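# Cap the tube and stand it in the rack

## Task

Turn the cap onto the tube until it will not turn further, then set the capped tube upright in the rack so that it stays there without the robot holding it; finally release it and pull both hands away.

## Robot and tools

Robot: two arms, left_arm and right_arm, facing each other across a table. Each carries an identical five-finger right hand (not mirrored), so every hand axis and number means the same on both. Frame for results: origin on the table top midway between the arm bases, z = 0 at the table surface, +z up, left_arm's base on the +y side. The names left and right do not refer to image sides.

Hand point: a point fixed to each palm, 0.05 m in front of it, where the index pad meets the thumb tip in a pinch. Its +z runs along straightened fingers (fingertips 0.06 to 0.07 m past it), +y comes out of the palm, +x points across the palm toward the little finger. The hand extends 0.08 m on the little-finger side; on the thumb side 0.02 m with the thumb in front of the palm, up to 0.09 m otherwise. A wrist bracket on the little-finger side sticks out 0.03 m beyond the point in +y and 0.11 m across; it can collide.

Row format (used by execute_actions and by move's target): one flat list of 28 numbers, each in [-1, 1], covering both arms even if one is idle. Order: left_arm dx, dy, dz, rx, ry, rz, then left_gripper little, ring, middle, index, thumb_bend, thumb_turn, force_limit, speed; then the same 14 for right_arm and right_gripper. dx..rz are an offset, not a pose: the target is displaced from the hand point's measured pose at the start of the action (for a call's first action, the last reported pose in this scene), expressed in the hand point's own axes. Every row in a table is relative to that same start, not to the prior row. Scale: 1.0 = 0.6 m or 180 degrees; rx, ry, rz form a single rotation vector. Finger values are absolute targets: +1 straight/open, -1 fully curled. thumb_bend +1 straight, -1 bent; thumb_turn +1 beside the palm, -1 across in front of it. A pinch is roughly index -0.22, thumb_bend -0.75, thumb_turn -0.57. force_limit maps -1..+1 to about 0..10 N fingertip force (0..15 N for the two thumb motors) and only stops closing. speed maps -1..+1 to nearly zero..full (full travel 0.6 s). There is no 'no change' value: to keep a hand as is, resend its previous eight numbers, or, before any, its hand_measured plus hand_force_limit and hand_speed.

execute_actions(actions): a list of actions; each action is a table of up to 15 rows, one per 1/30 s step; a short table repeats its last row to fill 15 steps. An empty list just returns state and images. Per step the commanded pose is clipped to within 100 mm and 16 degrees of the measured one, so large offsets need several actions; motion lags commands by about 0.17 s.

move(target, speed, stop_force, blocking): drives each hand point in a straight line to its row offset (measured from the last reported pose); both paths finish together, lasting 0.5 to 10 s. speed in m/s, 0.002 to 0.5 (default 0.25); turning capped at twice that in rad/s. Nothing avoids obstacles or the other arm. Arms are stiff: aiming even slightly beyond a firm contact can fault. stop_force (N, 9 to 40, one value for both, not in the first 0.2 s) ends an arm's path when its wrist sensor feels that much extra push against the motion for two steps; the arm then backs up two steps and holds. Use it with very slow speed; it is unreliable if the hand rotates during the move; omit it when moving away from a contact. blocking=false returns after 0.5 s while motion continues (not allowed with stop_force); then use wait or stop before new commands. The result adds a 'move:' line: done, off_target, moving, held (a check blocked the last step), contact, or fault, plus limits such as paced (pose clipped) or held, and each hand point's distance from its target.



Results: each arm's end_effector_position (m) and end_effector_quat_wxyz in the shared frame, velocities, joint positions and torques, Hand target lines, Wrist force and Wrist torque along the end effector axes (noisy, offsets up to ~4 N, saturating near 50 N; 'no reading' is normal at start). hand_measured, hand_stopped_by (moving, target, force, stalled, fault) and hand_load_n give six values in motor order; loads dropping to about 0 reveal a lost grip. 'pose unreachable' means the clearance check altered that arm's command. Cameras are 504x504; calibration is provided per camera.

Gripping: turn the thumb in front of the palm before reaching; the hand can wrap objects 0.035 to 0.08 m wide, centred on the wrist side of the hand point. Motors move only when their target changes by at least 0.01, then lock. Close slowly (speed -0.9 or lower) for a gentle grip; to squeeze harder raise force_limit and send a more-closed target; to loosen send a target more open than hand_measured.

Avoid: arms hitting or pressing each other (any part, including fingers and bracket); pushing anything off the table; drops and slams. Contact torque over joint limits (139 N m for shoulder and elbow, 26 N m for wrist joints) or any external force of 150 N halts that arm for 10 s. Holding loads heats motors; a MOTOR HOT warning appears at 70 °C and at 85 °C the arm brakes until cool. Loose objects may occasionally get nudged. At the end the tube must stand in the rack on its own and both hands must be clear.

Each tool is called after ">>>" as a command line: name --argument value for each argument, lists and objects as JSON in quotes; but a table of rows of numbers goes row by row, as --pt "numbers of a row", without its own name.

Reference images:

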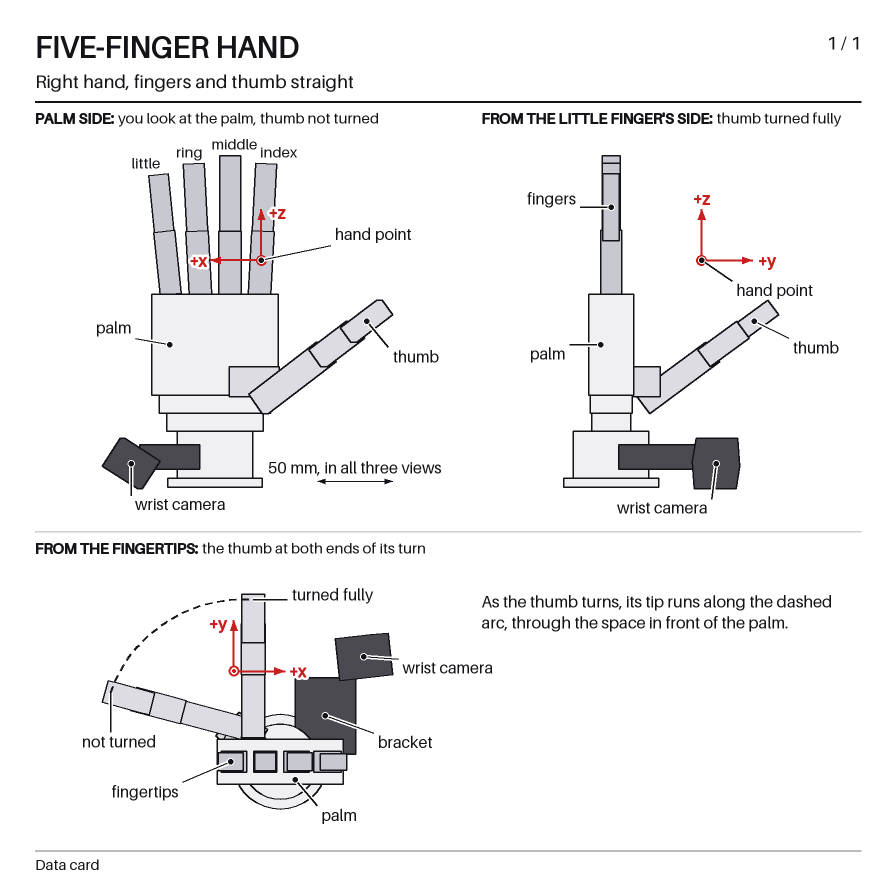

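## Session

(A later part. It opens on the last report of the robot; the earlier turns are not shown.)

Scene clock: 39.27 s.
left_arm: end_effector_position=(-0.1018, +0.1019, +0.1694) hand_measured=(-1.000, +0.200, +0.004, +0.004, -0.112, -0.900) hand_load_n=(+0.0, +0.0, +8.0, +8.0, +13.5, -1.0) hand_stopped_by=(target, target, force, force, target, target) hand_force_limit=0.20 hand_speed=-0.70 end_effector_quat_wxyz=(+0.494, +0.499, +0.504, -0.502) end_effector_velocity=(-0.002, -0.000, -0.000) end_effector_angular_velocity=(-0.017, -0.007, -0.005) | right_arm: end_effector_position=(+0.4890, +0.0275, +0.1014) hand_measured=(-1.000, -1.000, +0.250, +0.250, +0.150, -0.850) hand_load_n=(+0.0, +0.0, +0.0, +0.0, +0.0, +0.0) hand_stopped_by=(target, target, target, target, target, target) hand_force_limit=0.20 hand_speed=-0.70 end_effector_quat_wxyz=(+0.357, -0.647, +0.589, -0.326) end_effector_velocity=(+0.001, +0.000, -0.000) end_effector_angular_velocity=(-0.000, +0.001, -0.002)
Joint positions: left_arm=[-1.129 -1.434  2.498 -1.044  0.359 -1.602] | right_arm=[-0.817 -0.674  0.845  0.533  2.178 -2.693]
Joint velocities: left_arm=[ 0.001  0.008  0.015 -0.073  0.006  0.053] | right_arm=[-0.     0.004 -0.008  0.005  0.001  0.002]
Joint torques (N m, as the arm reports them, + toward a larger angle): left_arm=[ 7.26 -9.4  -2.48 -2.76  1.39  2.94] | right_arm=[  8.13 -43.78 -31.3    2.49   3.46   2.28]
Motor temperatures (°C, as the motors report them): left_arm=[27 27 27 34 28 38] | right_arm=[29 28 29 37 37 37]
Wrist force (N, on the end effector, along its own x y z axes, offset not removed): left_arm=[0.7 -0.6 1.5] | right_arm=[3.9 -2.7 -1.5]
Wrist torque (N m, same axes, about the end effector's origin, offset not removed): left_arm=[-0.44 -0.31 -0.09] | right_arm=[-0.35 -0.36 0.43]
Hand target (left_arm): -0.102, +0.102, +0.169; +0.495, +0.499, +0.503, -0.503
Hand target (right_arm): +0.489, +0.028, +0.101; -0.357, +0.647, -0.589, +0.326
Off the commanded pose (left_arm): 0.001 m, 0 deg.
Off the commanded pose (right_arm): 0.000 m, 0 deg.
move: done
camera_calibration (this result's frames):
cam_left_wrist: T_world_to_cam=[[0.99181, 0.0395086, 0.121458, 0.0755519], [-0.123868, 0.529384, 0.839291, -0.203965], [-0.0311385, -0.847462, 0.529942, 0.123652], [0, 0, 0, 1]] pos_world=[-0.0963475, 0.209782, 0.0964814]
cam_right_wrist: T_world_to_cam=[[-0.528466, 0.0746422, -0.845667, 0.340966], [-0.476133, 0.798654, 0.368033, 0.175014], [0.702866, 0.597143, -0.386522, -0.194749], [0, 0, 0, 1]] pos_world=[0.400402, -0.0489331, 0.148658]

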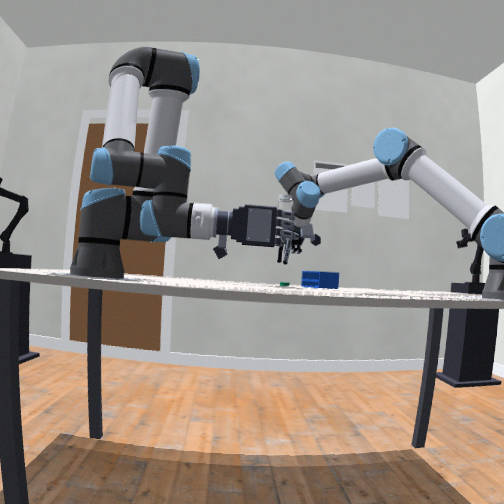

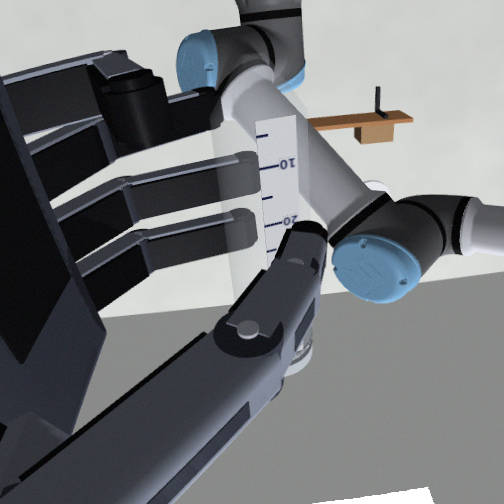

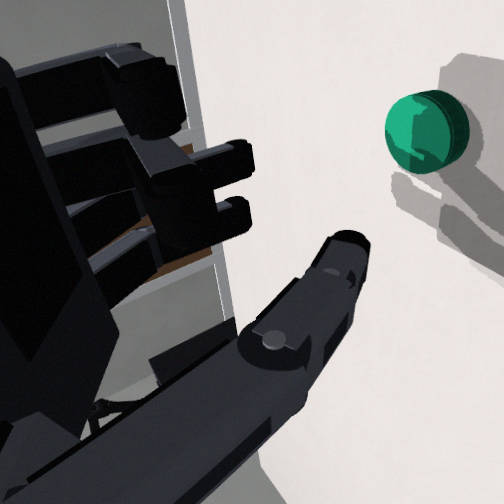

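>>> move --target '[0,0,0,0,0,0,-1,0.2,-0.6,-0.6,-0.12,-0.9,0.2,-0.7,0.017,0.0657,0.055,0,0,0,-1,-1,0.25,0.25,0.15,-0.85,0.2,-0.7]' --speed 0.08

Scene clock: 40.60 s.
left_arm: end_effector_position=(-0.1018, +0.1019, +0.1694) hand_measured=(-1.000, +0.200, +0.004, +0.004, -0.112, -0.900) hand_load_n=(+0.0, +0.0, +8.0, +8.0, +13.5, -1.0) hand_stopped_by=(target, target, force, force, target, target) hand_force_limit=0.20 hand_speed=-0.70 end_effector_quat_wxyz=(+0.494, +0.499, +0.504, -0.502) end_effector_velocity=(+0.000, +0.000, -0.000) end_effector_angular_velocity=(+0.000, +0.000, +0.000) | right_arm: end_effector_position=(+0.4969, +0.0179, +0.0507) hand_measured=(-1.000, -1.000, +0.250, +0.250, +0.150, -0.850) hand_load_n=(+0.0, +0.0, +0.0, +0.0, +0.0, +0.0) hand_stopped_by=(target, target, target, target, target, target) hand_force_limit=0.20 hand_speed=-0.70 end_effector_quat_wxyz=(+0.357, -0.647, +0.589, -0.327) end_effector_velocity=(+0.000, -0.000, -0.002) end_effector_angular_velocity=(+0.000, +0.000, -0.000)
Joint positions: left_arm=[-1.129 -1.434  2.498 -1.044  0.359 -1.602] | right_arm=[-0.836 -0.654  0.938  0.411  2.163 -2.707]
Joint velocities: left_arm=[-0.     0.     0.     0.    -0.    -0.001] | right_arm=[-0.001  0.001  0.004 -0.005 -0.     0.   ]
Joint torques (N m, as the arm reports them, + toward a larger angle): left_arm=[ -9.54 -27.14 -22.74   1.53  -1.94  -2.56] | right_arm=[ -8.87 -43.67  -8.3   -1.17  -2.02  -2.51]
Motor temperatures (°C, as the motors report them): left_arm=[27 27 27 34 28 38] | right_arm=[29 28 29 37 37 37]
Wrist force (N, on the end effector, along its own x y z axes, offset not removed): left_arm=[1.5 -1.1 1.0] | right_arm=[0.0 -4.9 3.2]
Wrist torque (N m, same axes, about the end effector's origin, offset not removed): left_arm=[-0.47 -0.38 0.03] | right_arm=[-1.07 0.09 -0.23]
Hand target (left_arm): -0.102, +0.102, +0.169; +0.494, +0.499, +0.504, -0.502
Hand target (right_arm): +0.497, +0.018, +0.050; -0.357, +0.647, -0.589, +0.327
Off the commanded pose (left_arm): 0.000 m, 0 deg.
Off the commanded pose (right_arm): 0.000 m, 0 deg.
move: done
camera_calibration (this result's frames):
cam_left_wrist: T_world_to_cam=[[0.991809, 0.0395212, 0.121461, 0.0755441], [-0.123877, 0.529393, 0.839284, -0.203964], [-0.0311313, -0.847455, 0.529953, 0.12365], [0, 0, 0, 1]] pos_world=[-0.0963425, 0.209779, 0.0964793]
cam_right_wrist: T_world_to_cam=[[-0.528483, 0.0746246, -0.845658, 0.302972], [-0.476091, 0.798691, 0.368007, 0.205009], [0.702882, 0.597096, -0.386567, -0.214148], [0, 0, 0, 1]] pos_world=[0.408239, -0.0584807, 0.0979836]

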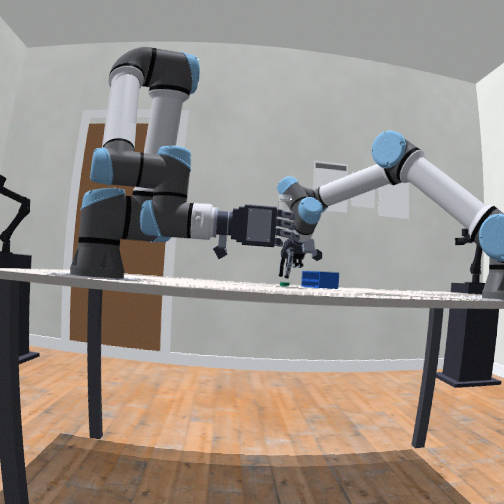

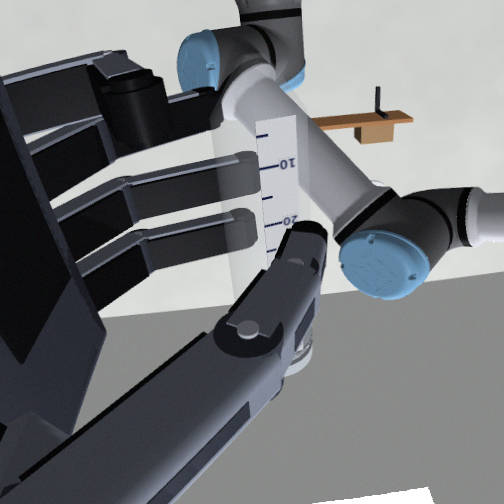

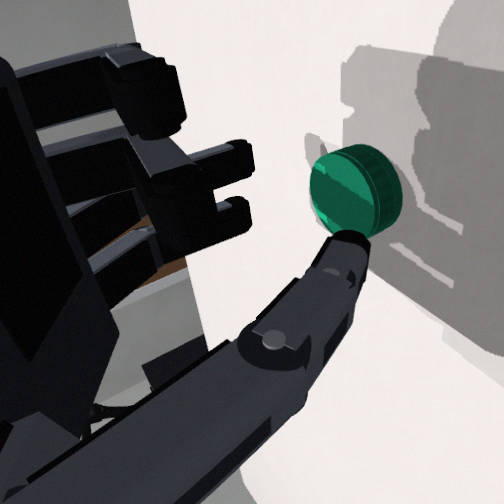

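>>> move --target '[0,0,0,0,0,0,-1,0.2,-0.6,-0.6,-0.12,-0.9,0.2,-0.7,0,0.0365,0.027,0.015,0,0,-1,-1,0.25,0.25,0.15,-0.85,0.2,-0.7]' --speed 0.02 --stop_force 10

>>> zoom_image --camera "cam_low" --region '[260, 250, 340, 300]'

Scene clock: 42.53 s.
left_arm: end_effector_position=(-0.1018, +0.1019, +0.1694) hand_measured=(-1.000, +0.200, +0.004, +0.004, -0.112, -0.900) hand_load_n=(+0.0, +0.0, +8.0, +8.0, +13.5, -1.0) hand_stopped_by=(target, target, force, force, target, target) hand_force_limit=0.20 hand_speed=-0.70 end_effector_quat_wxyz=(+0.494, +0.499, +0.504, -0.502) end_effector_velocity=(+0.000, -0.000, +0.000) end_effector_angular_velocity=(-0.001, +0.002, +0.000) | right_arm: end_effector_position=(+0.4989, +0.0181, +0.0238) hand_measured=(-1.000, -1.000, +0.250, +0.250, +0.150, -0.850) hand_load_n=(+0.0, +0.0, +0.0, +0.0, +0.0, +0.0) hand_stopped_by=(target, target, target, target, target, target) hand_force_limit=0.20 hand_speed=-0.70 end_effector_quat_wxyz=(+0.372, -0.638, +0.581, -0.340) end_effector_velocity=(+0.000, +0.000, -0.002) end_effector_angular_velocity=(+0.001, -0.005, +0.000)
Joint positions: left_arm=[-1.129 -1.434  2.498 -1.044  0.359 -1.602] | right_arm=[-0.829 -0.646  1.009  0.283  2.188 -2.732]
Joint velocities: left_arm=[ 0.    -0.001 -0.     0.    -0.    -0.001] | right_arm=[ 0.001  0.     0.007 -0.012  0.002 -0.002]
Joint torques (N m, as the arm reports them, + toward a larger angle): left_arm=[ -7.09 -25.42 -20.09  -2.59  -1.78  -1.14] | right_arm=[  9.39 -43.15  -8.34  -1.17   3.26  -2.25]
Motor temperatures (°C, as the motors report them): left_arm=[27 27 27 34 28 38] | right_arm=[29 28 29 37 37 37]
Wrist force (N, on the end effector, along its own x y z axes, offset not removed): left_arm=[2.3 -0.2 1.7] | right_arm=[1.6 -2.8 1.8]
Wrist torque (N m, same axes, about the end effector's origin, offset not removed): left_arm=[-0.38 -0.62 0.10] | right_arm=[-0.50 -0.09 0.15]
Hand target (left_arm): -0.102, +0.102, +0.169; +0.494, +0.499, +0.504, -0.502
Hand target (right_arm): +0.499, +0.018, +0.024; -0.372, +0.638, -0.581, +0.340
Off the commanded pose (left_arm): 0.000 m, 0 deg.
Off the commanded pose (right_arm): 0.000 m, 0 deg.
move: done
camera_calibration (this result's frames):
cam_left_wrist: T_world_to_cam=[[0.991815, 0.0395115, 0.121416, 0.0755616], [-0.123834, 0.529398, 0.839287, -0.203963], [-0.0311158, -0.847453, 0.529958, 0.123649], [0, 0, 0, 1]] pos_world=[-0.0963532, 0.209779, 0.0964806]
cam_right_wrist: T_world_to_cam=[[-0.488666, 0.0782865, -0.868952, 0.261903], [-0.492724, 0.797173, 0.348909, 0.22454], [0.72002, 0.598654, -0.350977, -0.235491], [0, 0, 0, 1]] pos_world=[0.408177, -0.0585226, 0.0665845]

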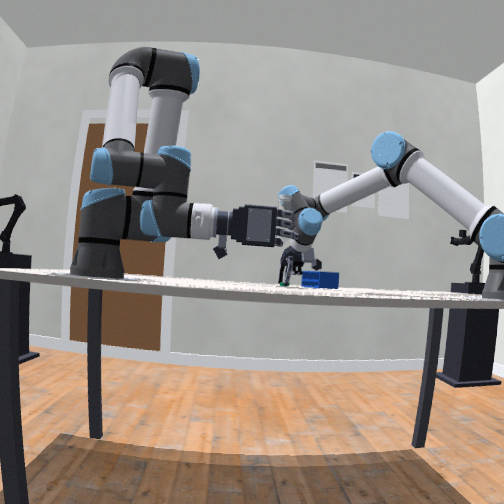

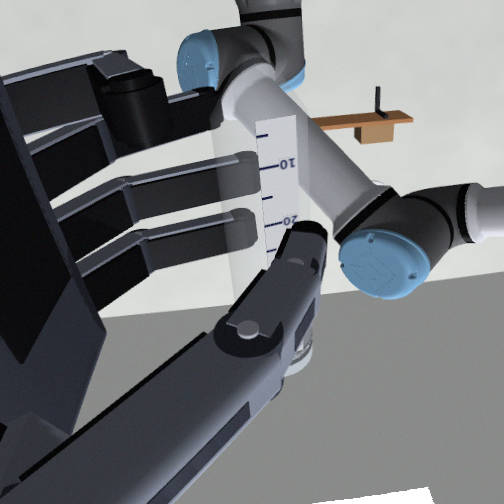

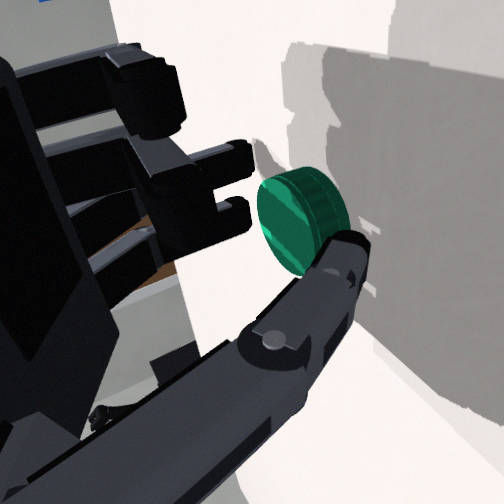

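Region (260, 250, 340, 300) of cam_low's 504x504 image, scaled by 6.300, with more detail than that image has; it fills the top 315 rows of this view, and the rest is white.

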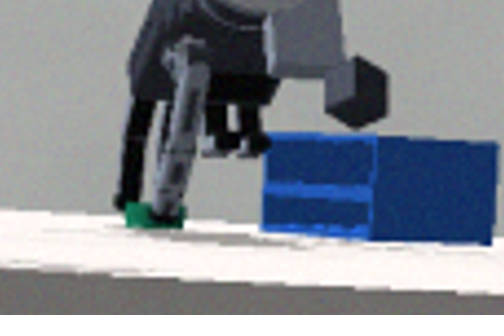

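Lower until touch, slowly.

>>> move --target '[0,0,0,0,0,0,-1,0.2,-0.6,-0.6,-0.12,-0.9,0.2,-0.7,0,0.0116,0.0065,0,0,0,-1,-1,0.2,0.2,0.05,-0.85,0.2,-0.7]' --speed 0.005 --stop_force 9

>>> move --target '[0,0,0,0,0,0,-1,0.2,-0.6,-0.6,-0.12,-0.9,0.2,-0.7,0,-0.002,-0.001,0,0,0,-1,-1,-0.6,-0.6,0.0,-0.85,0.2,-0.8]' --speed 0.02

Scene clock: 43.80 s.
left_arm: end_effector_position=(-0.1018, +0.1019, +0.1694) hand_measured=(-1.000, +0.200, +0.004, +0.004, -0.112, -0.900) hand_load_n=(+0.0, +0.0, +8.0, +8.0, +13.5, -1.0) hand_stopped_by=(target, target, force, force, target, target) hand_force_limit=0.20 hand_speed=-0.70 end_effector_quat_wxyz=(+0.494, +0.499, +0.504, -0.502) end_effector_velocity=(+0.000, -0.000, -0.000) end_effector_angular_velocity=(-0.000, +0.001, +0.001) | right_arm: end_effector_position=(+0.4989, +0.0180, +0.0202) hand_measured=(-1.000, -1.000, +0.200, +0.200, +0.050, -0.850) hand_load_n=(+0.0, +0.0, -1.0, +0.0, +0.0, +0.0) hand_stopped_by=(target, target, target, target, target, target) hand_force_limit=0.20 hand_speed=-0.70 end_effector_quat_wxyz=(+0.372, -0.638, +0.581, -0.340) end_effector_velocity=(-0.001, -0.001, +0.001) end_effector_angular_velocity=(-0.004, +0.003, +0.001)
Joint positions: left_arm=[-1.129 -1.434  2.498 -1.044  0.359 -1.602] | right_arm=[-0.829 -0.642  1.013  0.276  2.188 -2.732]
Joint velocities: left_arm=[ 0.     0.    -0.    -0.    -0.    -0.001] | right_arm=[-0.    -0.002  0.     0.006 -0.001 -0.002]
Joint torques (N m, as the arm reports them, + toward a larger angle): left_arm=[ -7.58 -25.3  -19.76  -2.27  -1.49  -0.61] | right_arm=[  4.73 -43.17 -16.8    4.15  -1.32   1.45]
Motor temperatures (°C, as the motors report them): left_arm=[27 27 27 34 28 38] | right_arm=[29 28 29 37 37 37]
Wrist force (N, on the end effector, along its own x y z axes, offset not removed): left_arm=[0.6 -0.8 1.4] | right_arm=[1.4 -20.7 -16.7]
Wrist torque (N m, same axes, about the end effector's origin, offset not removed): left_arm=[-0.39 -0.30 -0.05] | right_arm=[0.85 0.84 -0.32]
Hand target (left_arm): -0.102, +0.102, +0.169; +0.494, +0.499, +0.504, -0.502
Hand target (right_arm): +0.499, +0.018, +0.021; -0.372, +0.638, -0.581, +0.340
Off the commanded pose (left_arm): 0.000 m, 0 deg.
Off the commanded pose (right_arm): 0.004 m, 0 deg.
move: contact (right_arm)
camera_calibration (this result's frames):
cam_left_wrist: T_world_to_cam=[[0.991815, 0.0395116, 0.121412, 0.0755624], [-0.123831, 0.529399, 0.839287, -0.203963], [-0.031114, -0.847452, 0.529959, 0.123649], [0, 0, 0, 1]] pos_world=[-0.0963537, 0.209779, 0.0964805]
cam_right_wrist: T_world_to_cam=[[-0.488373, 0.0783654, -0.869109, 0.258694], [-0.492817, 0.797162, 0.348804, 0.225828], [0.720155, 0.598658, -0.350693, -0.236795], [0, 0, 0, 1]] pos_world=[0.40816, -0.0585349, 0.0630217]

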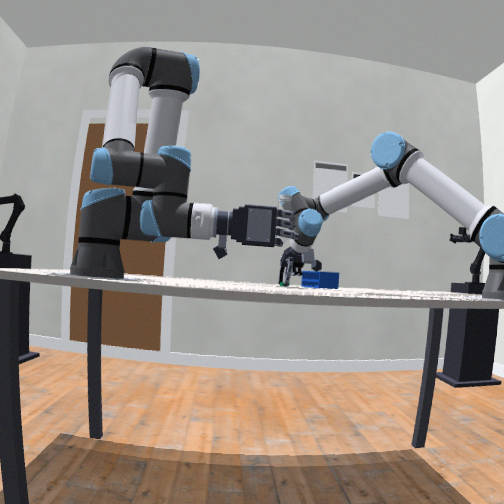

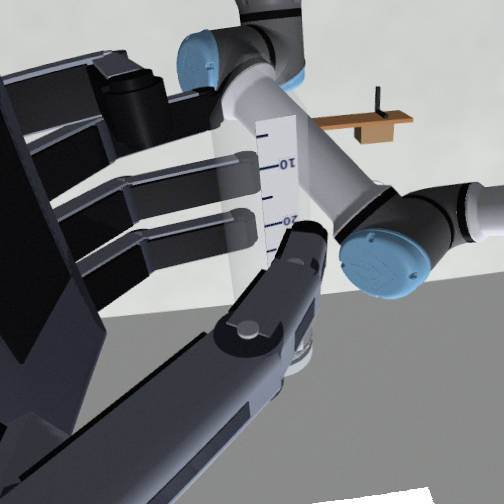

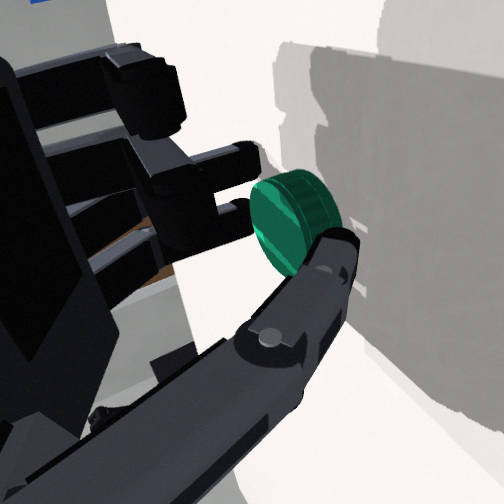

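Scene clock: 44.60 s.
left_arm: end_effector_position=(-0.1018, +0.1019, +0.1694) hand_measured=(-1.000, +0.200, +0.004, +0.004, -0.112, -0.900) hand_load_n=(+0.0, +0.0, +8.0, +8.0, +13.5, -1.0) hand_stopped_by=(target, target, force, force, target, target) hand_force_limit=0.20 hand_speed=-0.70 end_effector_quat_wxyz=(+0.494, +0.499, +0.504, -0.502) end_effector_velocity=(+0.000, +0.000, -0.001) end_effector_angular_velocity=(+0.001, -0.001, +0.000) | right_arm: end_effector_position=(+0.4989, +0.0181, +0.0215) hand_measured=(-1.000, -1.000, +0.182, +0.026, +0.004, -0.850) hand_load_n=(+0.0, +0.0, +0.0, +7.0, +5.5, +0.0) hand_stopped_by=(target, target, force, force, target, target) hand_force_limit=0.20 hand_speed=-0.80 end_effector_quat_wxyz=(+0.372, -0.638, +0.581, -0.340) end_effector_velocity=(-0.000, +0.000, -0.001) end_effector_angular_velocity=(+0.000, +0.001, +0.001)
Joint positions: left_arm=[-1.129 -1.434  2.498 -1.044  0.359 -1.602] | right_arm=[-0.829 -0.644  1.011  0.278  2.188 -2.732]
Joint velocities: left_arm=[ 0.     0.002  0.     0.    -0.    -0.   ] | right_arm=[-0.     0.001 -0.    -0.    -0.001  0.   ]
Joint torques (N m, as the arm reports them, + toward a larger angle): left_arm=[ -6.84 -25.12 -19.74  -2.25  -1.57  -0.69] | right_arm=[ -9.43 -60.09 -29.29   2.44  -1.92  -1.81]
Motor temperatures (°C, as the motors report them): left_arm=[27 27 27 34 28 38] | right_arm=[29 28 29 37 37 37]
Wrist force (N, on the end effector, along its own x y z axes, offset not removed): left_arm=[1.5 -0.8 2.5] | right_arm=[3.6 -4.2 -3.9]
Wrist torque (N m, same axes, about the end effector's origin, offset not removed): left_arm=[-0.44 -0.43 0.00] | right_arm=[-0.22 -0.36 0.29]
Hand target (left_arm): -0.102, +0.102, +0.169; +0.494, +0.499, +0.504, -0.502
Hand target (right_arm): +0.499, +0.018, +0.022; -0.372, +0.638, -0.581, +0.340
Off the commanded pose (left_arm): 0.000 m, 0 deg.
Off the commanded pose (right_arm): 0.000 m, 0 deg.
move: done
camera_calibration (this result's frames):
cam_left_wrist: T_world_to_cam=[[0.991815, 0.0395116, 0.121412, 0.0755624], [-0.123831, 0.529399, 0.839287, -0.203963], [-0.0311141, -0.847452, 0.529959, 0.123649], [0, 0, 0, 1]] pos_world=[-0.0963537, 0.209779, 0.0964805]
cam_right_wrist: T_world_to_cam=[[-0.488457, 0.07832, -0.869066, 0.259834], [-0.492798, 0.797168, 0.348817, 0.225388], [0.720111, 0.598656, -0.350786, -0.236359], [0, 0, 0, 1]] pos_world=[0.408193, -0.0585247, 0.0642819]

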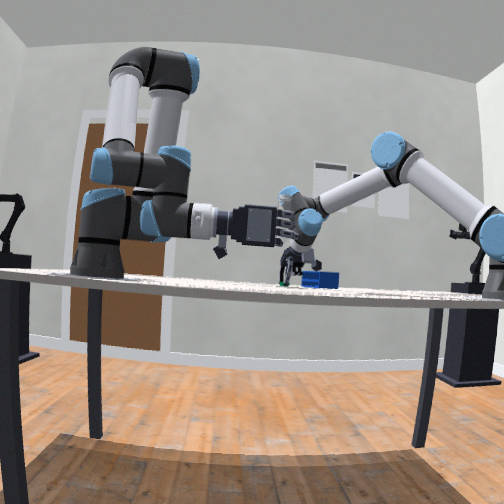

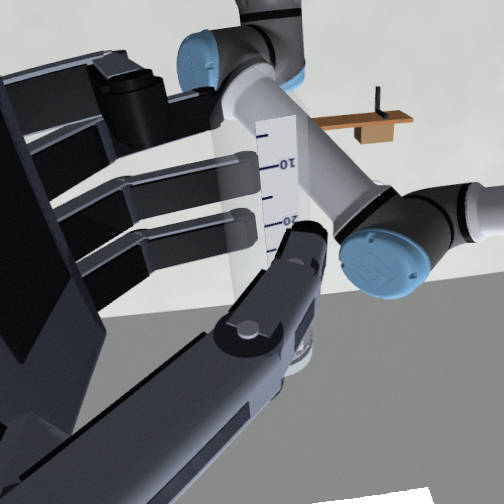

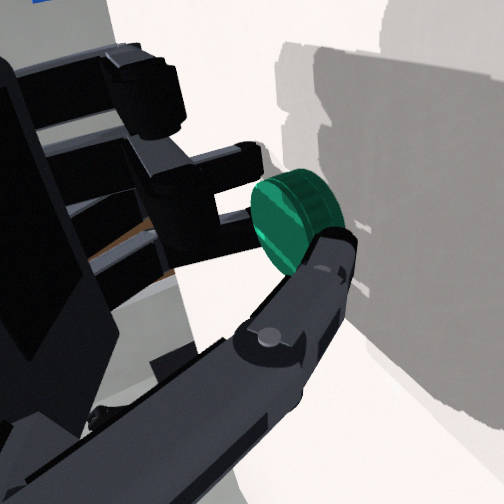

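>>> move --target '[0,0,0,0,0,0,-1,0.2,-0.6,-0.6,-0.12,-0.9,0.2,-0.7,0,-0.001,0,0,0,0,-1,-1,-0.7,-0.6,0.0,-0.85,0.2,-0.8]' --speed 0.02

>>> move --target '[0,0,0,0,0,0,-1,0.2,-0.6,-0.6,-0.12,-0.9,0.2,-0.7,0,-0.145,-0.082,0,0,0,-1,-1,-0.7,-0.6,0.0,-0.85,0.2,-0.8]' --speed 0.1

Scene clock: 46.73 s.
left_arm: end_effector_position=(-0.1018, +0.1019, +0.1694) hand_measured=(-1.000, +0.200, +0.004, +0.004, -0.112, -0.900) hand_load_n=(+0.0, +0.0, +8.0, +8.0, +13.5, -1.0) hand_stopped_by=(target, target, force, force, target, target) hand_force_limit=0.20 hand_speed=-0.70 end_effector_quat_wxyz=(+0.494, +0.499, +0.504, -0.502) end_effector_velocity=(-0.000, -0.000, -0.000) end_effector_angular_velocity=(+0.000, -0.002, -0.000) | right_arm: end_effector_position=(+0.4992, +0.0181, +0.0220) hand_measured=(-1.000, -1.000, +0.018, +0.026, +0.006, -0.850) hand_load_n=(+0.0, +0.0, +7.0, +3.5, +9.0, +2.0) hand_stopped_by=(target, target, force, force, target, target) hand_force_limit=0.20 hand_speed=-0.80 end_effector_quat_wxyz=(+0.372, -0.638, +0.581, -0.340) end_effector_velocity=(+0.001, +0.000, +0.001) end_effector_angular_velocity=(+0.002, -0.001, -0.001)
Joint positions: left_arm=[-1.129 -1.434  2.498 -1.044  0.359 -1.602] | right_arm=[-0.83  -0.644  1.01   0.28   2.187 -2.732]
Joint velocities: left_arm=[-0.     0.001 -0.     0.    -0.     0.   ] | right_arm=[-0.    -0.001 -0.    -0.001  0.     0.001]
Joint torques (N m, as the arm reports them, + toward a larger angle): left_arm=[ -6.26 -25.42 -19.94  -2.25  -1.79  -0.89] | right_arm=[ -9.89 -60.61 -30.54   2.27  -2.08  -2.23]
Motor temperatures (°C, as the motors report them): left_arm=[27 27 27 34 28 38] | right_arm=[29 28 29 37 37 37]
Wrist force (N, on the end effector, along its own x y z axes, offset not removed): left_arm=[0.8 -1.0 2.3] | right_arm=[-1.8 3.1 -3.8]
Wrist torque (N m, same axes, about the end effector's origin, offset not removed): left_arm=[-0.51 -0.31 -0.05] | right_arm=[0.77 0.60 0.04]
Hand target (left_arm): -0.102, +0.102, +0.169; +0.494, +0.499, +0.504, -0.502
Hand target (right_arm): +0.499, +0.018, +0.022; -0.372, +0.638, -0.581, +0.340
Off the commanded pose (left_arm): 0.000 m, 0 deg.
Off the commanded pose (right_arm): 0.000 m, 0 deg.
move: done
camera_calibration (this result's frames):
cam_left_wrist: T_world_to_cam=[[0.991815, 0.0395116, 0.121412, 0.0755625], [-0.123831, 0.529399, 0.839287, -0.203963], [-0.031114, -0.847452, 0.529959, 0.123649], [0, 0, 0, 1]] pos_world=[-0.0963537, 0.209779, 0.0964805]
cam_right_wrist: T_world_to_cam=[[-0.488454, 0.0783209, -0.869067, 0.260418], [-0.492799, 0.797167, 0.348816, 0.22533], [0.720112, 0.598657, -0.350783, -0.236403], [0, 0, 0, 1]] pos_world=[0.408482, -0.0584978, 0.064796]

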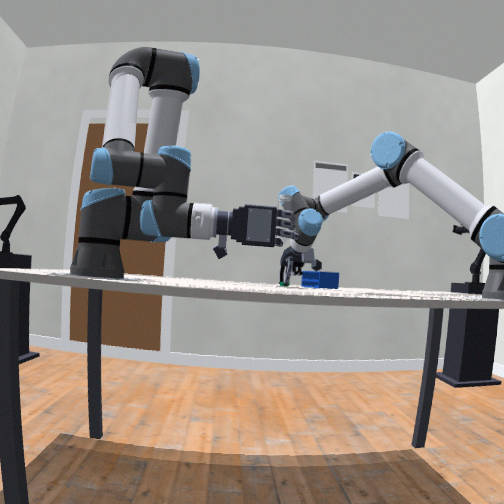

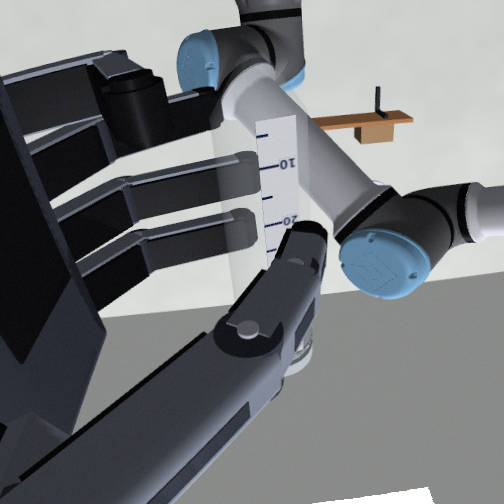

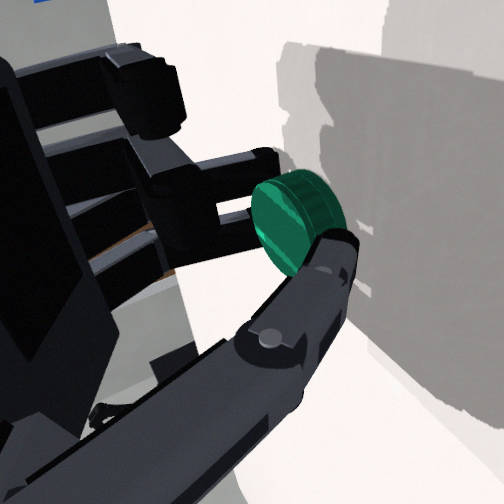

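Scene clock: 48.23 s.
left_arm: end_effector_position=(-0.1018, +0.1019, +0.1694) hand_measured=(-1.000, +0.200, +0.004, +0.004, -0.112, -0.900) hand_load_n=(+0.0, +0.0, +8.0, +8.0, +13.5, -1.0) hand_stopped_by=(target, target, force, force, target, target) hand_force_limit=0.20 hand_speed=-0.70 end_effector_quat_wxyz=(+0.494, +0.499, +0.504, -0.502) end_effector_velocity=(+0.000, -0.000, -0.000) end_effector_angular_velocity=(+0.000, -0.001, +0.001) | right_arm: end_effector_position=(+0.4991, +0.0182, +0.1217) hand_measured=(-1.000, -1.000, +0.018, +0.026, +0.006, -0.850) hand_load_n=(+0.0, +0.0, +7.0, +3.5, +9.0, +2.0) hand_stopped_by=(target, target, force, force, target, target) hand_force_limit=0.20 hand_speed=-0.80 end_effector_quat_wxyz=(+0.372, -0.638, +0.581, -0.340) end_effector_velocity=(+0.000, -0.000, +0.002) end_effector_angular_velocity=(-0.002, -0.000, -0.002)
Joint positions: left_arm=[-1.129 -1.434  2.498 -1.044  0.359 -1.602] | right_arm=[-0.83  -0.72   0.889  0.477  2.188 -2.732]
Joint velocities: left_arm=[ 0.001  0.001  0.    -0.    -0.     0.   ] | right_arm=[-0.     0.    -0.005  0.006  0.002 -0.   ]
Joint torques (N m, as the arm reports them, + toward a larger angle): left_arm=[ -6.23 -25.84 -18.93  -2.33  -1.51  -0.8 ] | right_arm=[  9.29 -60.68 -32.69   2.41   3.42   2.39]
Motor temperatures (°C, as the motors report them): left_arm=[27 27 27 34 28 38] | right_arm=[29 28 29 37 37 37]
Wrist force (N, on the end effector, along its own x y z axes, offset not removed): left_arm=[1.2 -1.7 2.4] | right_arm=[-1.6 -4.7 -3.9]
Wrist torque (N m, same axes, about the end effector's origin, offset not removed): left_arm=[-0.62 -0.40 -0.09] | right_arm=[-0.46 0.44 -0.19]
Hand target (left_arm): -0.102, +0.102, +0.169; +0.494, +0.499, +0.504, -0.502
Hand target (right_arm): +0.499, +0.018, +0.122; -0.372, +0.638, -0.581, +0.340
Off the commanded pose (left_arm): 0.000 m, 0 deg.
Off the commanded pose (right_arm): 0.000 m, 0 deg.
move: done
camera_calibration (this result's frames):
cam_left_wrist: T_world_to_cam=[[0.991815, 0.0395115, 0.121412, 0.0755626], [-0.123831, 0.529399, 0.839287, -0.203963], [-0.0311141, -0.847452, 0.529959, 0.123649], [0, 0, 0, 1]] pos_world=[-0.0963538, 0.209779, 0.0964805]
cam_right_wrist: T_world_to_cam=[[-0.488426, 0.0783198, -0.869083, 0.347045], [-0.492866, 0.797122, 0.348826, 0.190436], [0.720086, 0.598717, -0.350734, -0.20145], [0, 0, 0, 1]] pos_world=[0.408427, -0.0583694, 0.164527]

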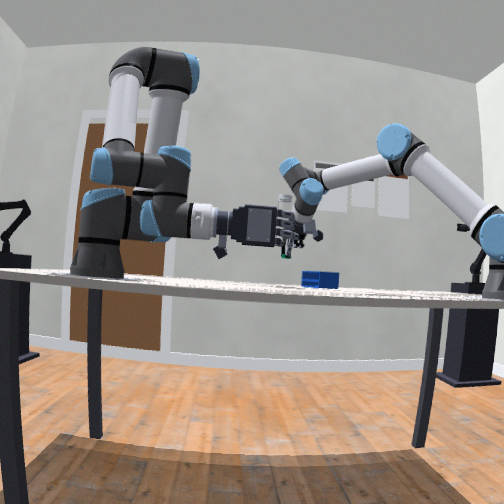

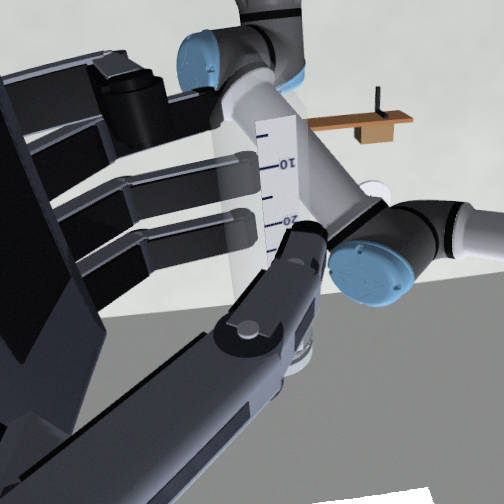

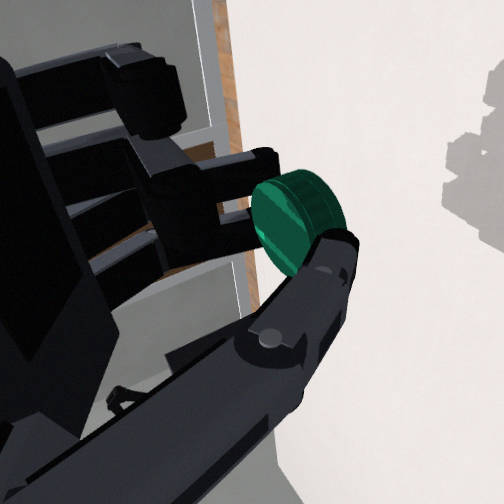

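>>> move --target '[0,0,0,0,0,0,-1,0.2,-0.6,-0.6,-0.12,-0.9,0.2,-0.7,0.05,0.067,-0.657,0,-0.46,-0.259,-1,-1,-0.7,-0.7,0.0,-0.85,0.2,-0.8]'

>>> move --target '[0.033,0.403,0.25,0,0,0,-1,0.2,-0.6,-0.6,-0.12,-0.9,0.2,-0.7,0,0,0,0,0,0,-1,-1,-0.7,-0.7,0.0,-0.85,0.2,-0.8]' --speed 0.15

>>> zoom_image --camera "cam_low" --region '[270, 150, 390, 270]'

Scene clock: 52.60 s.
left_arm: end_effector_position=(-0.1018, +0.1019, +0.1694) hand_measured=(-1.000, +0.200, +0.004, +0.004, -0.112, -0.900) hand_load_n=(+0.0, +0.0, +8.0, +8.0, +13.5, -1.0) hand_stopped_by=(target, target, force, force, target, target) hand_force_limit=0.20 hand_speed=-0.70 end_effector_quat_wxyz=(+0.494, +0.499, +0.504, -0.502) end_effector_velocity=(+0.000, -0.000, +0.000) end_effector_angular_velocity=(-0.000, -0.000, +0.000) | right_arm: end_effector_position=(+0.1407, -0.0447, +0.2806) hand_measured=(-1.000, -1.000, +0.018, +0.016, +0.006, -0.850) hand_load_n=(+0.0, +0.0, +5.5, +6.0, +10.0, +1.5) hand_stopped_by=(target, target, force, force, target, target) hand_force_limit=0.20 hand_speed=-0.80 end_effector_quat_wxyz=(-0.503, +0.860, +0.077, -0.045) end_effector_velocity=(-0.001, -0.000, -0.000) end_effector_angular_velocity=(-0.004, -0.001, +0.012)
Joint positions: left_arm=[-1.129 -1.434  2.498 -1.044  0.359 -1.602] | right_arm=[-0.955 -1.329  1.466  0.716  0.709 -3.859]
Joint velocities: left_arm=[ 0.    -0.001 -0.     0.     0.     0.001] | right_arm=[ 0.001  0.006 -0.005  0.014 -0.004 -0.017]
Joint torques (N m, as the arm reports them, + toward a larger angle): left_arm=[ -7.61 -25.89 -19.28  -2.19  -1.61  -0.68] | right_arm=[  8.59 -18.83 -30.53   3.1   -3.49  -2.35]
Motor temperatures (°C, as the motors report them): left_arm=[27 27 27 34 28 38] | right_arm=[29 28 29 37 37 37]
Wrist force (N, on the end effector, along its own x y z axes, offset not removed): left_arm=[0.6 -0.8 2.4] | right_arm=[3.1 1.1 -1.9]
Wrist torque (N m, same axes, about the end effector's origin, offset not removed): left_arm=[-0.52 -0.34 -0.07] | right_arm=[0.51 -0.50 0.35]
Hand target (left_arm): -0.102, +0.102, +0.169; +0.494, +0.499, +0.504, -0.502
Hand target (right_arm): +0.141, -0.045, +0.281; -0.502, +0.860, +0.078, -0.045
Off the commanded pose (left_arm): 0.000 m, 0 deg.
Off the commanded pose (right_arm): 0.001 m, 0 deg.
move: done
camera_calibration (this result's frames):
cam_left_wrist: T_world_to_cam=[[0.991815, 0.0395116, 0.121413, 0.0755624], [-0.123831, 0.529399, 0.839287, -0.203963], [-0.0311142, -0.847452, 0.529959, 0.123649], [0, 0, 0, 1]] pos_world=[-0.0963537, 0.209779, 0.0964805]
cam_right_wrist: T_world_to_cam=[[-0.0367758, -0.493142, -0.869171, 0.225877], [-0.751244, -0.559916, 0.349466, -0.0159612], [-0.658999, 0.665811, -0.349879, 0.34683], [0, 0, 0, 1]] pos_world=[0.224877, -0.12847, 0.323252]

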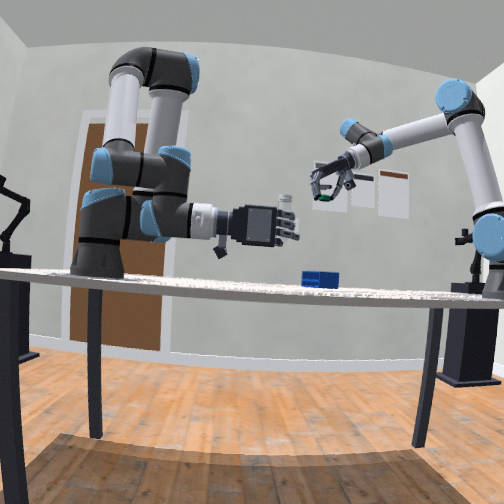

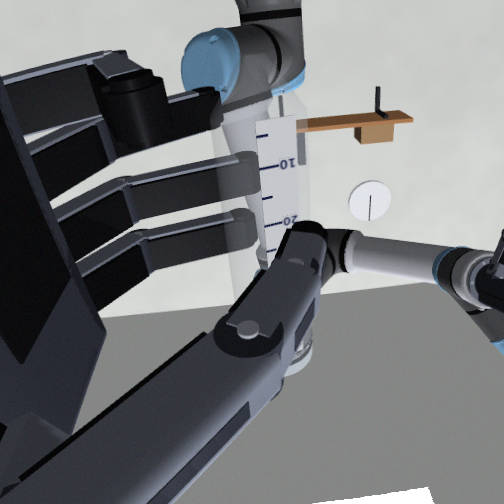

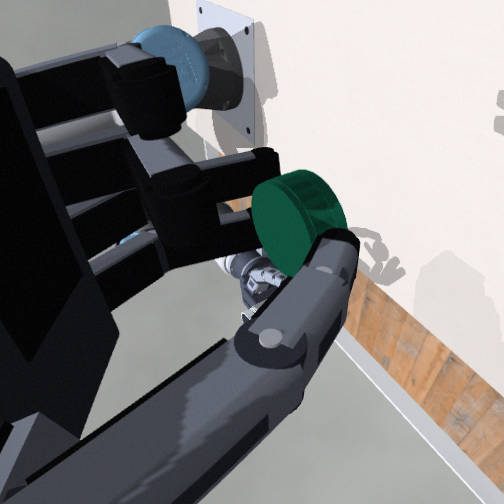

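Scene clock: 55.07 s.
left_arm: end_effector_position=(+0.1398, -0.0488, +0.1478) hand_measured=(-1.000, +0.200, +0.004, +0.004, -0.112, -0.900) hand_load_n=(+0.0, +0.0, +8.0, +8.0, +13.5, -1.0) hand_stopped_by=(target, target, force, force, target, target) hand_force_limit=0.20 hand_speed=-0.70 end_effector_quat_wxyz=(+0.496, +0.499, +0.502, -0.502) end_effector_velocity=(+0.001, -0.002, -0.000) end_effector_angular_velocity=(+0.000, -0.001, -0.002) | right_arm: end_effector_position=(+0.1407, -0.0447, +0.2806) hand_measured=(-1.000, -1.000, +0.018, +0.016, +0.006, -0.850) hand_load_n=(+0.0, +0.0, +5.5, +6.0, +10.0, +1.5) hand_stopped_by=(target, target, force, force, target, target) hand_force_limit=0.20 hand_speed=-0.80 end_effector_quat_wxyz=(-0.503, +0.860, +0.077, -0.045) end_effector_velocity=(+0.000, +0.000, -0.000) end_effector_angular_velocity=(-0.000, -0.001, -0.001)
Joint positions: left_arm=[-0.13  -1.211  2.271 -1.056  1.358 -1.581] | right_arm=[-0.955 -1.329  1.466  0.716  0.709 -3.859]
Joint velocities: left_arm=[ 0.005  0.004 -0.005  0.001  0.008  0.001] | right_arm=[-0.     0.001  0.    -0.001  0.001 -0.   ]
Joint torques (N m, as the arm reports them, + toward a larger angle): left_arm=[ 10.81 -16.1  -24.28   0.66   1.3    2.79] | right_arm=[ -9.56 -37.58  -8.04  -0.58   1.94   2.28]
Motor temperatures (°C, as the motors report them): left_arm=[27 27 27 34 28 38] | right_arm=[29 28 29 37 37 37]
Wrist force (N, on the end effector, along its own x y z axes, offset not removed): left_arm=[1.1 -2.3 1.5] | right_arm=[3.3 -2.9 -1.7]
Wrist torque (N m, same axes, about the end effector's origin, offset not removed): left_arm=[-0.73 -0.33 0.00] | right_arm=[-0.18 -0.49 0.12]
Hand target (left_arm): +0.140, -0.049, +0.148; +0.496, +0.500, +0.502, -0.502
Hand target (right_arm): +0.141, -0.045, +0.281; -0.503, +0.860, +0.077, -0.045
Off the commanded pose (left_arm): 0.002 m, 0 deg.
Off the commanded pose (right_arm): 0.000 m, 0 deg.
move: done
camera_calibration (this result's frames):
cam_left_wrist: T_world_to_cam=[[0.991406, 0.0400415, 0.124541, -0.155907], [-0.126666, 0.531807, 0.837339, -0.0753172], [-0.0327034, -0.845919, 0.532308, 0.0148769], [0, 0, 0, 1]] pos_world=[0.145514, 0.0588816, 0.0745637]
cam_right_wrist: T_world_to_cam=[[-0.0367759, -0.493142, -0.869171, 0.225877], [-0.751244, -0.559916, 0.349466, -0.0159611], [-0.658999, 0.665812, -0.349879, 0.34683], [0, 0, 0, 1]] pos_world=[0.224877, -0.128471, 0.323252]

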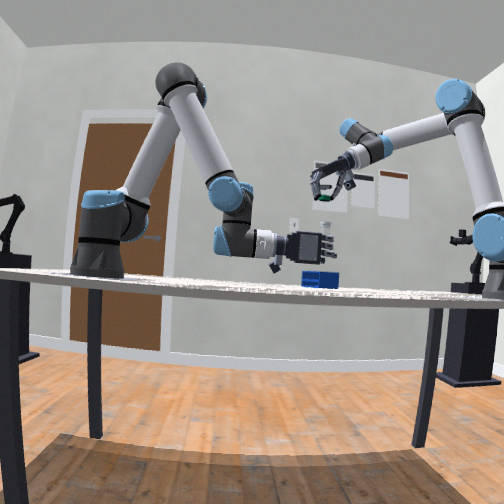

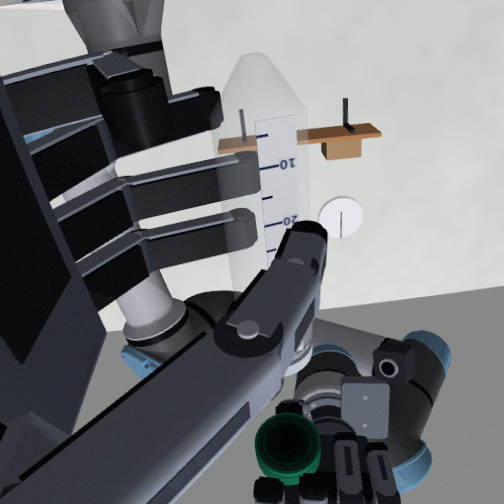

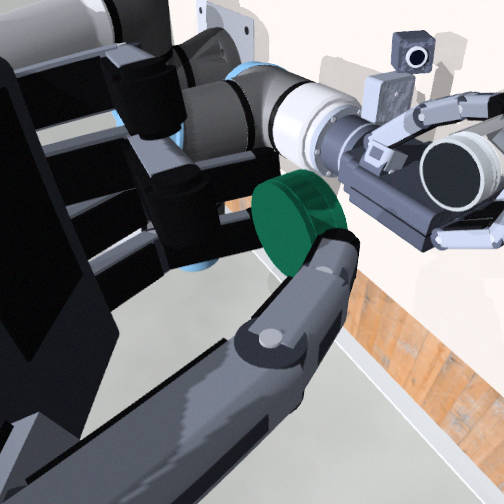

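Region (270, 150, 390, 270) of cam_low's 504x504 image, scaled by 4.200, with more detail than that image has.

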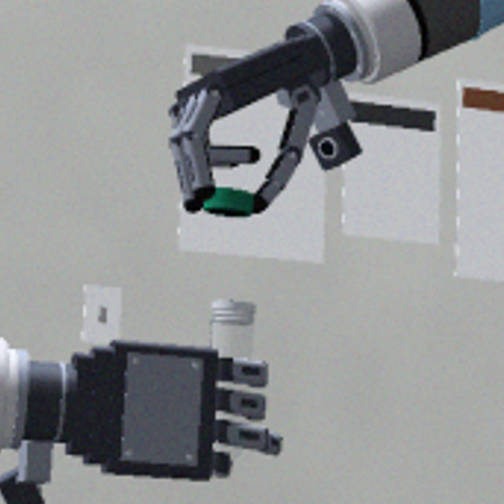

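>>> move --target '[0,0,0,0,0,0,-1,0.2,-0.6,-0.6,-0.12,-0.9,0.2,-0.7,-0.0015,0.079,0.0295,0,0,0,-1,-1,-0.7,-0.7,0.0,-0.85,0.2,-0.8]' --speed 0.05

>>> zoom_image --camera "cam_low" --region '[300, 190, 360, 250]'

>>> zoom_image --camera "cam_right_wrist" --region '[230, 110, 450, 330]'

>>> zoom_image --camera "cam_left_wrist" --region '[210, 300, 370, 460]'

Scene clock: 56.93 s.
left_arm: end_effector_position=(+0.1398, -0.0488, +0.1478) hand_measured=(-1.000, +0.200, +0.004, +0.004, -0.112, -0.900) hand_load_n=(+0.0, +0.0, +8.0, +8.0, +13.5, -1.0) hand_stopped_by=(target, target, force, force, target, target) hand_force_limit=0.20 hand_speed=-0.70 end_effector_quat_wxyz=(+0.496, +0.499, +0.502, -0.502) end_effector_velocity=(-0.000, -0.000, -0.000) end_effector_angular_velocity=(+0.001, -0.001, -0.000) | right_arm: end_effector_position=(+0.1411, -0.0526, +0.2308) hand_measured=(-1.000, -1.000, +0.018, +0.016, +0.006, -0.850) hand_load_n=(+0.0, +0.0, +5.5, +6.0, +10.0, +1.5) hand_stopped_by=(target, target, force, force, target, target) hand_force_limit=0.20 hand_speed=-0.80 end_effector_quat_wxyz=(-0.503, +0.860, +0.077, -0.045) end_effector_velocity=(+0.000, -0.000, -0.002) end_effector_angular_velocity=(+0.001, -0.000, +0.001)
Joint positions: left_arm=[-0.13  -1.211  2.271 -1.056  1.358 -1.581] | right_arm=[-0.971 -1.318  1.585  0.601  0.699 -3.877]
Joint velocities: left_arm=[-0.     0.001 -0.    -0.     0.     0.001] | right_arm=[-0.001  0.001  0.005 -0.006 -0.001 -0.001]
Joint torques (N m, as the arm reports them, + toward a larger angle): left_arm=[ -9.51 -38.38  -1.11  -3.42  -1.81   2.01] | right_arm=[ -9.43 -19.78  -8.2   -0.39  -3.64  -2.4 ]
Motor temperatures (°C, as the motors report them): left_arm=[27 27 27 34 28 38] | right_arm=[29 28 29 37 37 37]
Wrist force (N, on the end effector, along its own x y z axes, offset not removed): left_arm=[1.0 -1.5 1.6] | right_arm=[0.1 -0.9 -2.5]
Wrist torque (N m, same axes, about the end effector's origin, offset not removed): left_arm=[-0.55 -0.37 -0.04] | right_arm=[0.20 0.18 0.07]
Hand target (left_arm): +0.140, -0.049, +0.148; +0.496, +0.499, +0.502, -0.502
Hand target (right_arm): +0.141, -0.053, +0.231; -0.503, +0.860, +0.077, -0.045
Off the commanded pose (left_arm): 0.000 m, 0 deg.
Off the commanded pose (right_arm): 0.000 m, 0 deg.
move: done
camera_calibration (this result's frames):
cam_left_wrist: T_world_to_cam=[[0.991404, 0.0400415, 0.124559, -0.15591], [-0.126681, 0.531806, 0.837337, -0.0753149], [-0.0327129, -0.845919, 0.532307, 0.0148777], [0, 0, 0, 1]] pos_world=[0.145516, 0.0588811, 0.0745645]
cam_right_wrist: T_world_to_cam=[[-0.0367523, -0.493198, -0.86914, 0.178733], [-0.751231, -0.559916, 0.349493, -0.0026721], [-0.659015, 0.66577, -0.349927, 0.334976], [0, 0, 0, 1]] pos_world=[0.225316, -0.136363, 0.273495]

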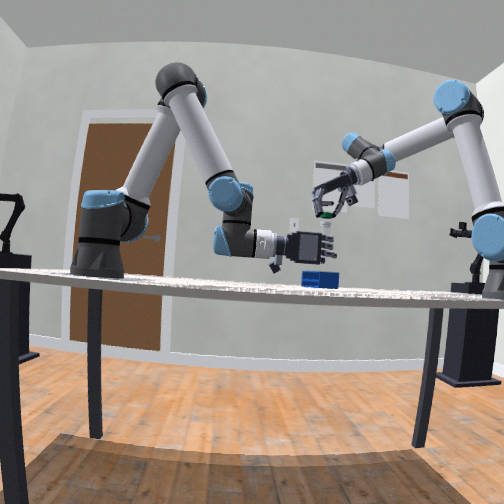

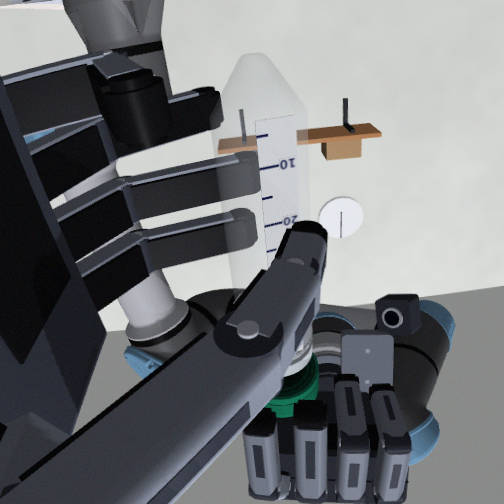

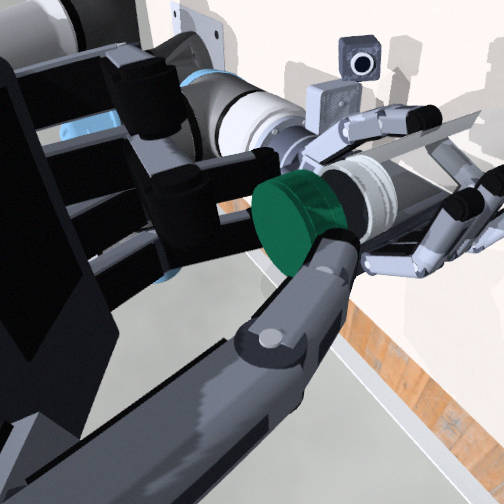

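Region (300, 190, 360, 250) of cam_low's 504x504 image, scaled by 8.400, with more detail than that image has.

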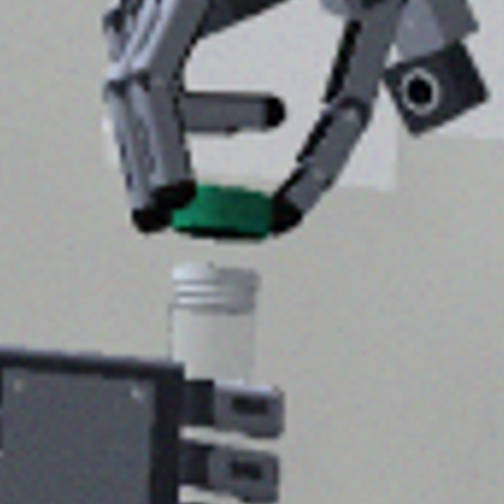

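Region (230, 110, 450, 330) of cam_right_wrist's 504x504 image, scaled by 2.291, with more detail than that image has.

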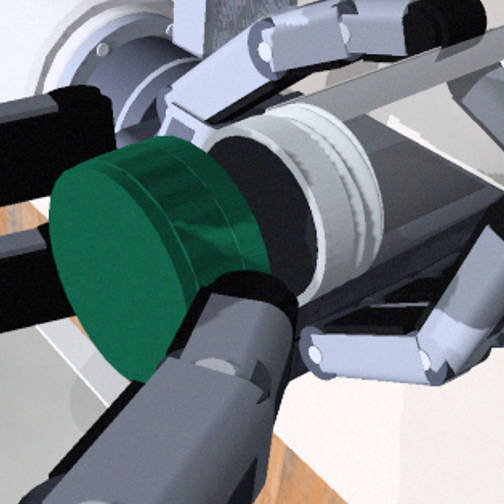

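Region (210, 300, 370, 460) of cam_left_wrist's 504x504 image, scaled by 3.150, with more detail than that image has.

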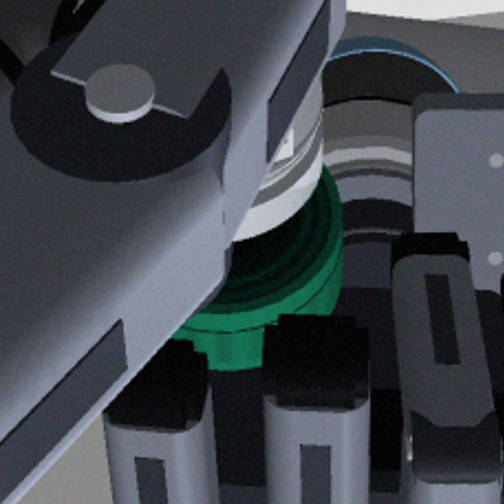

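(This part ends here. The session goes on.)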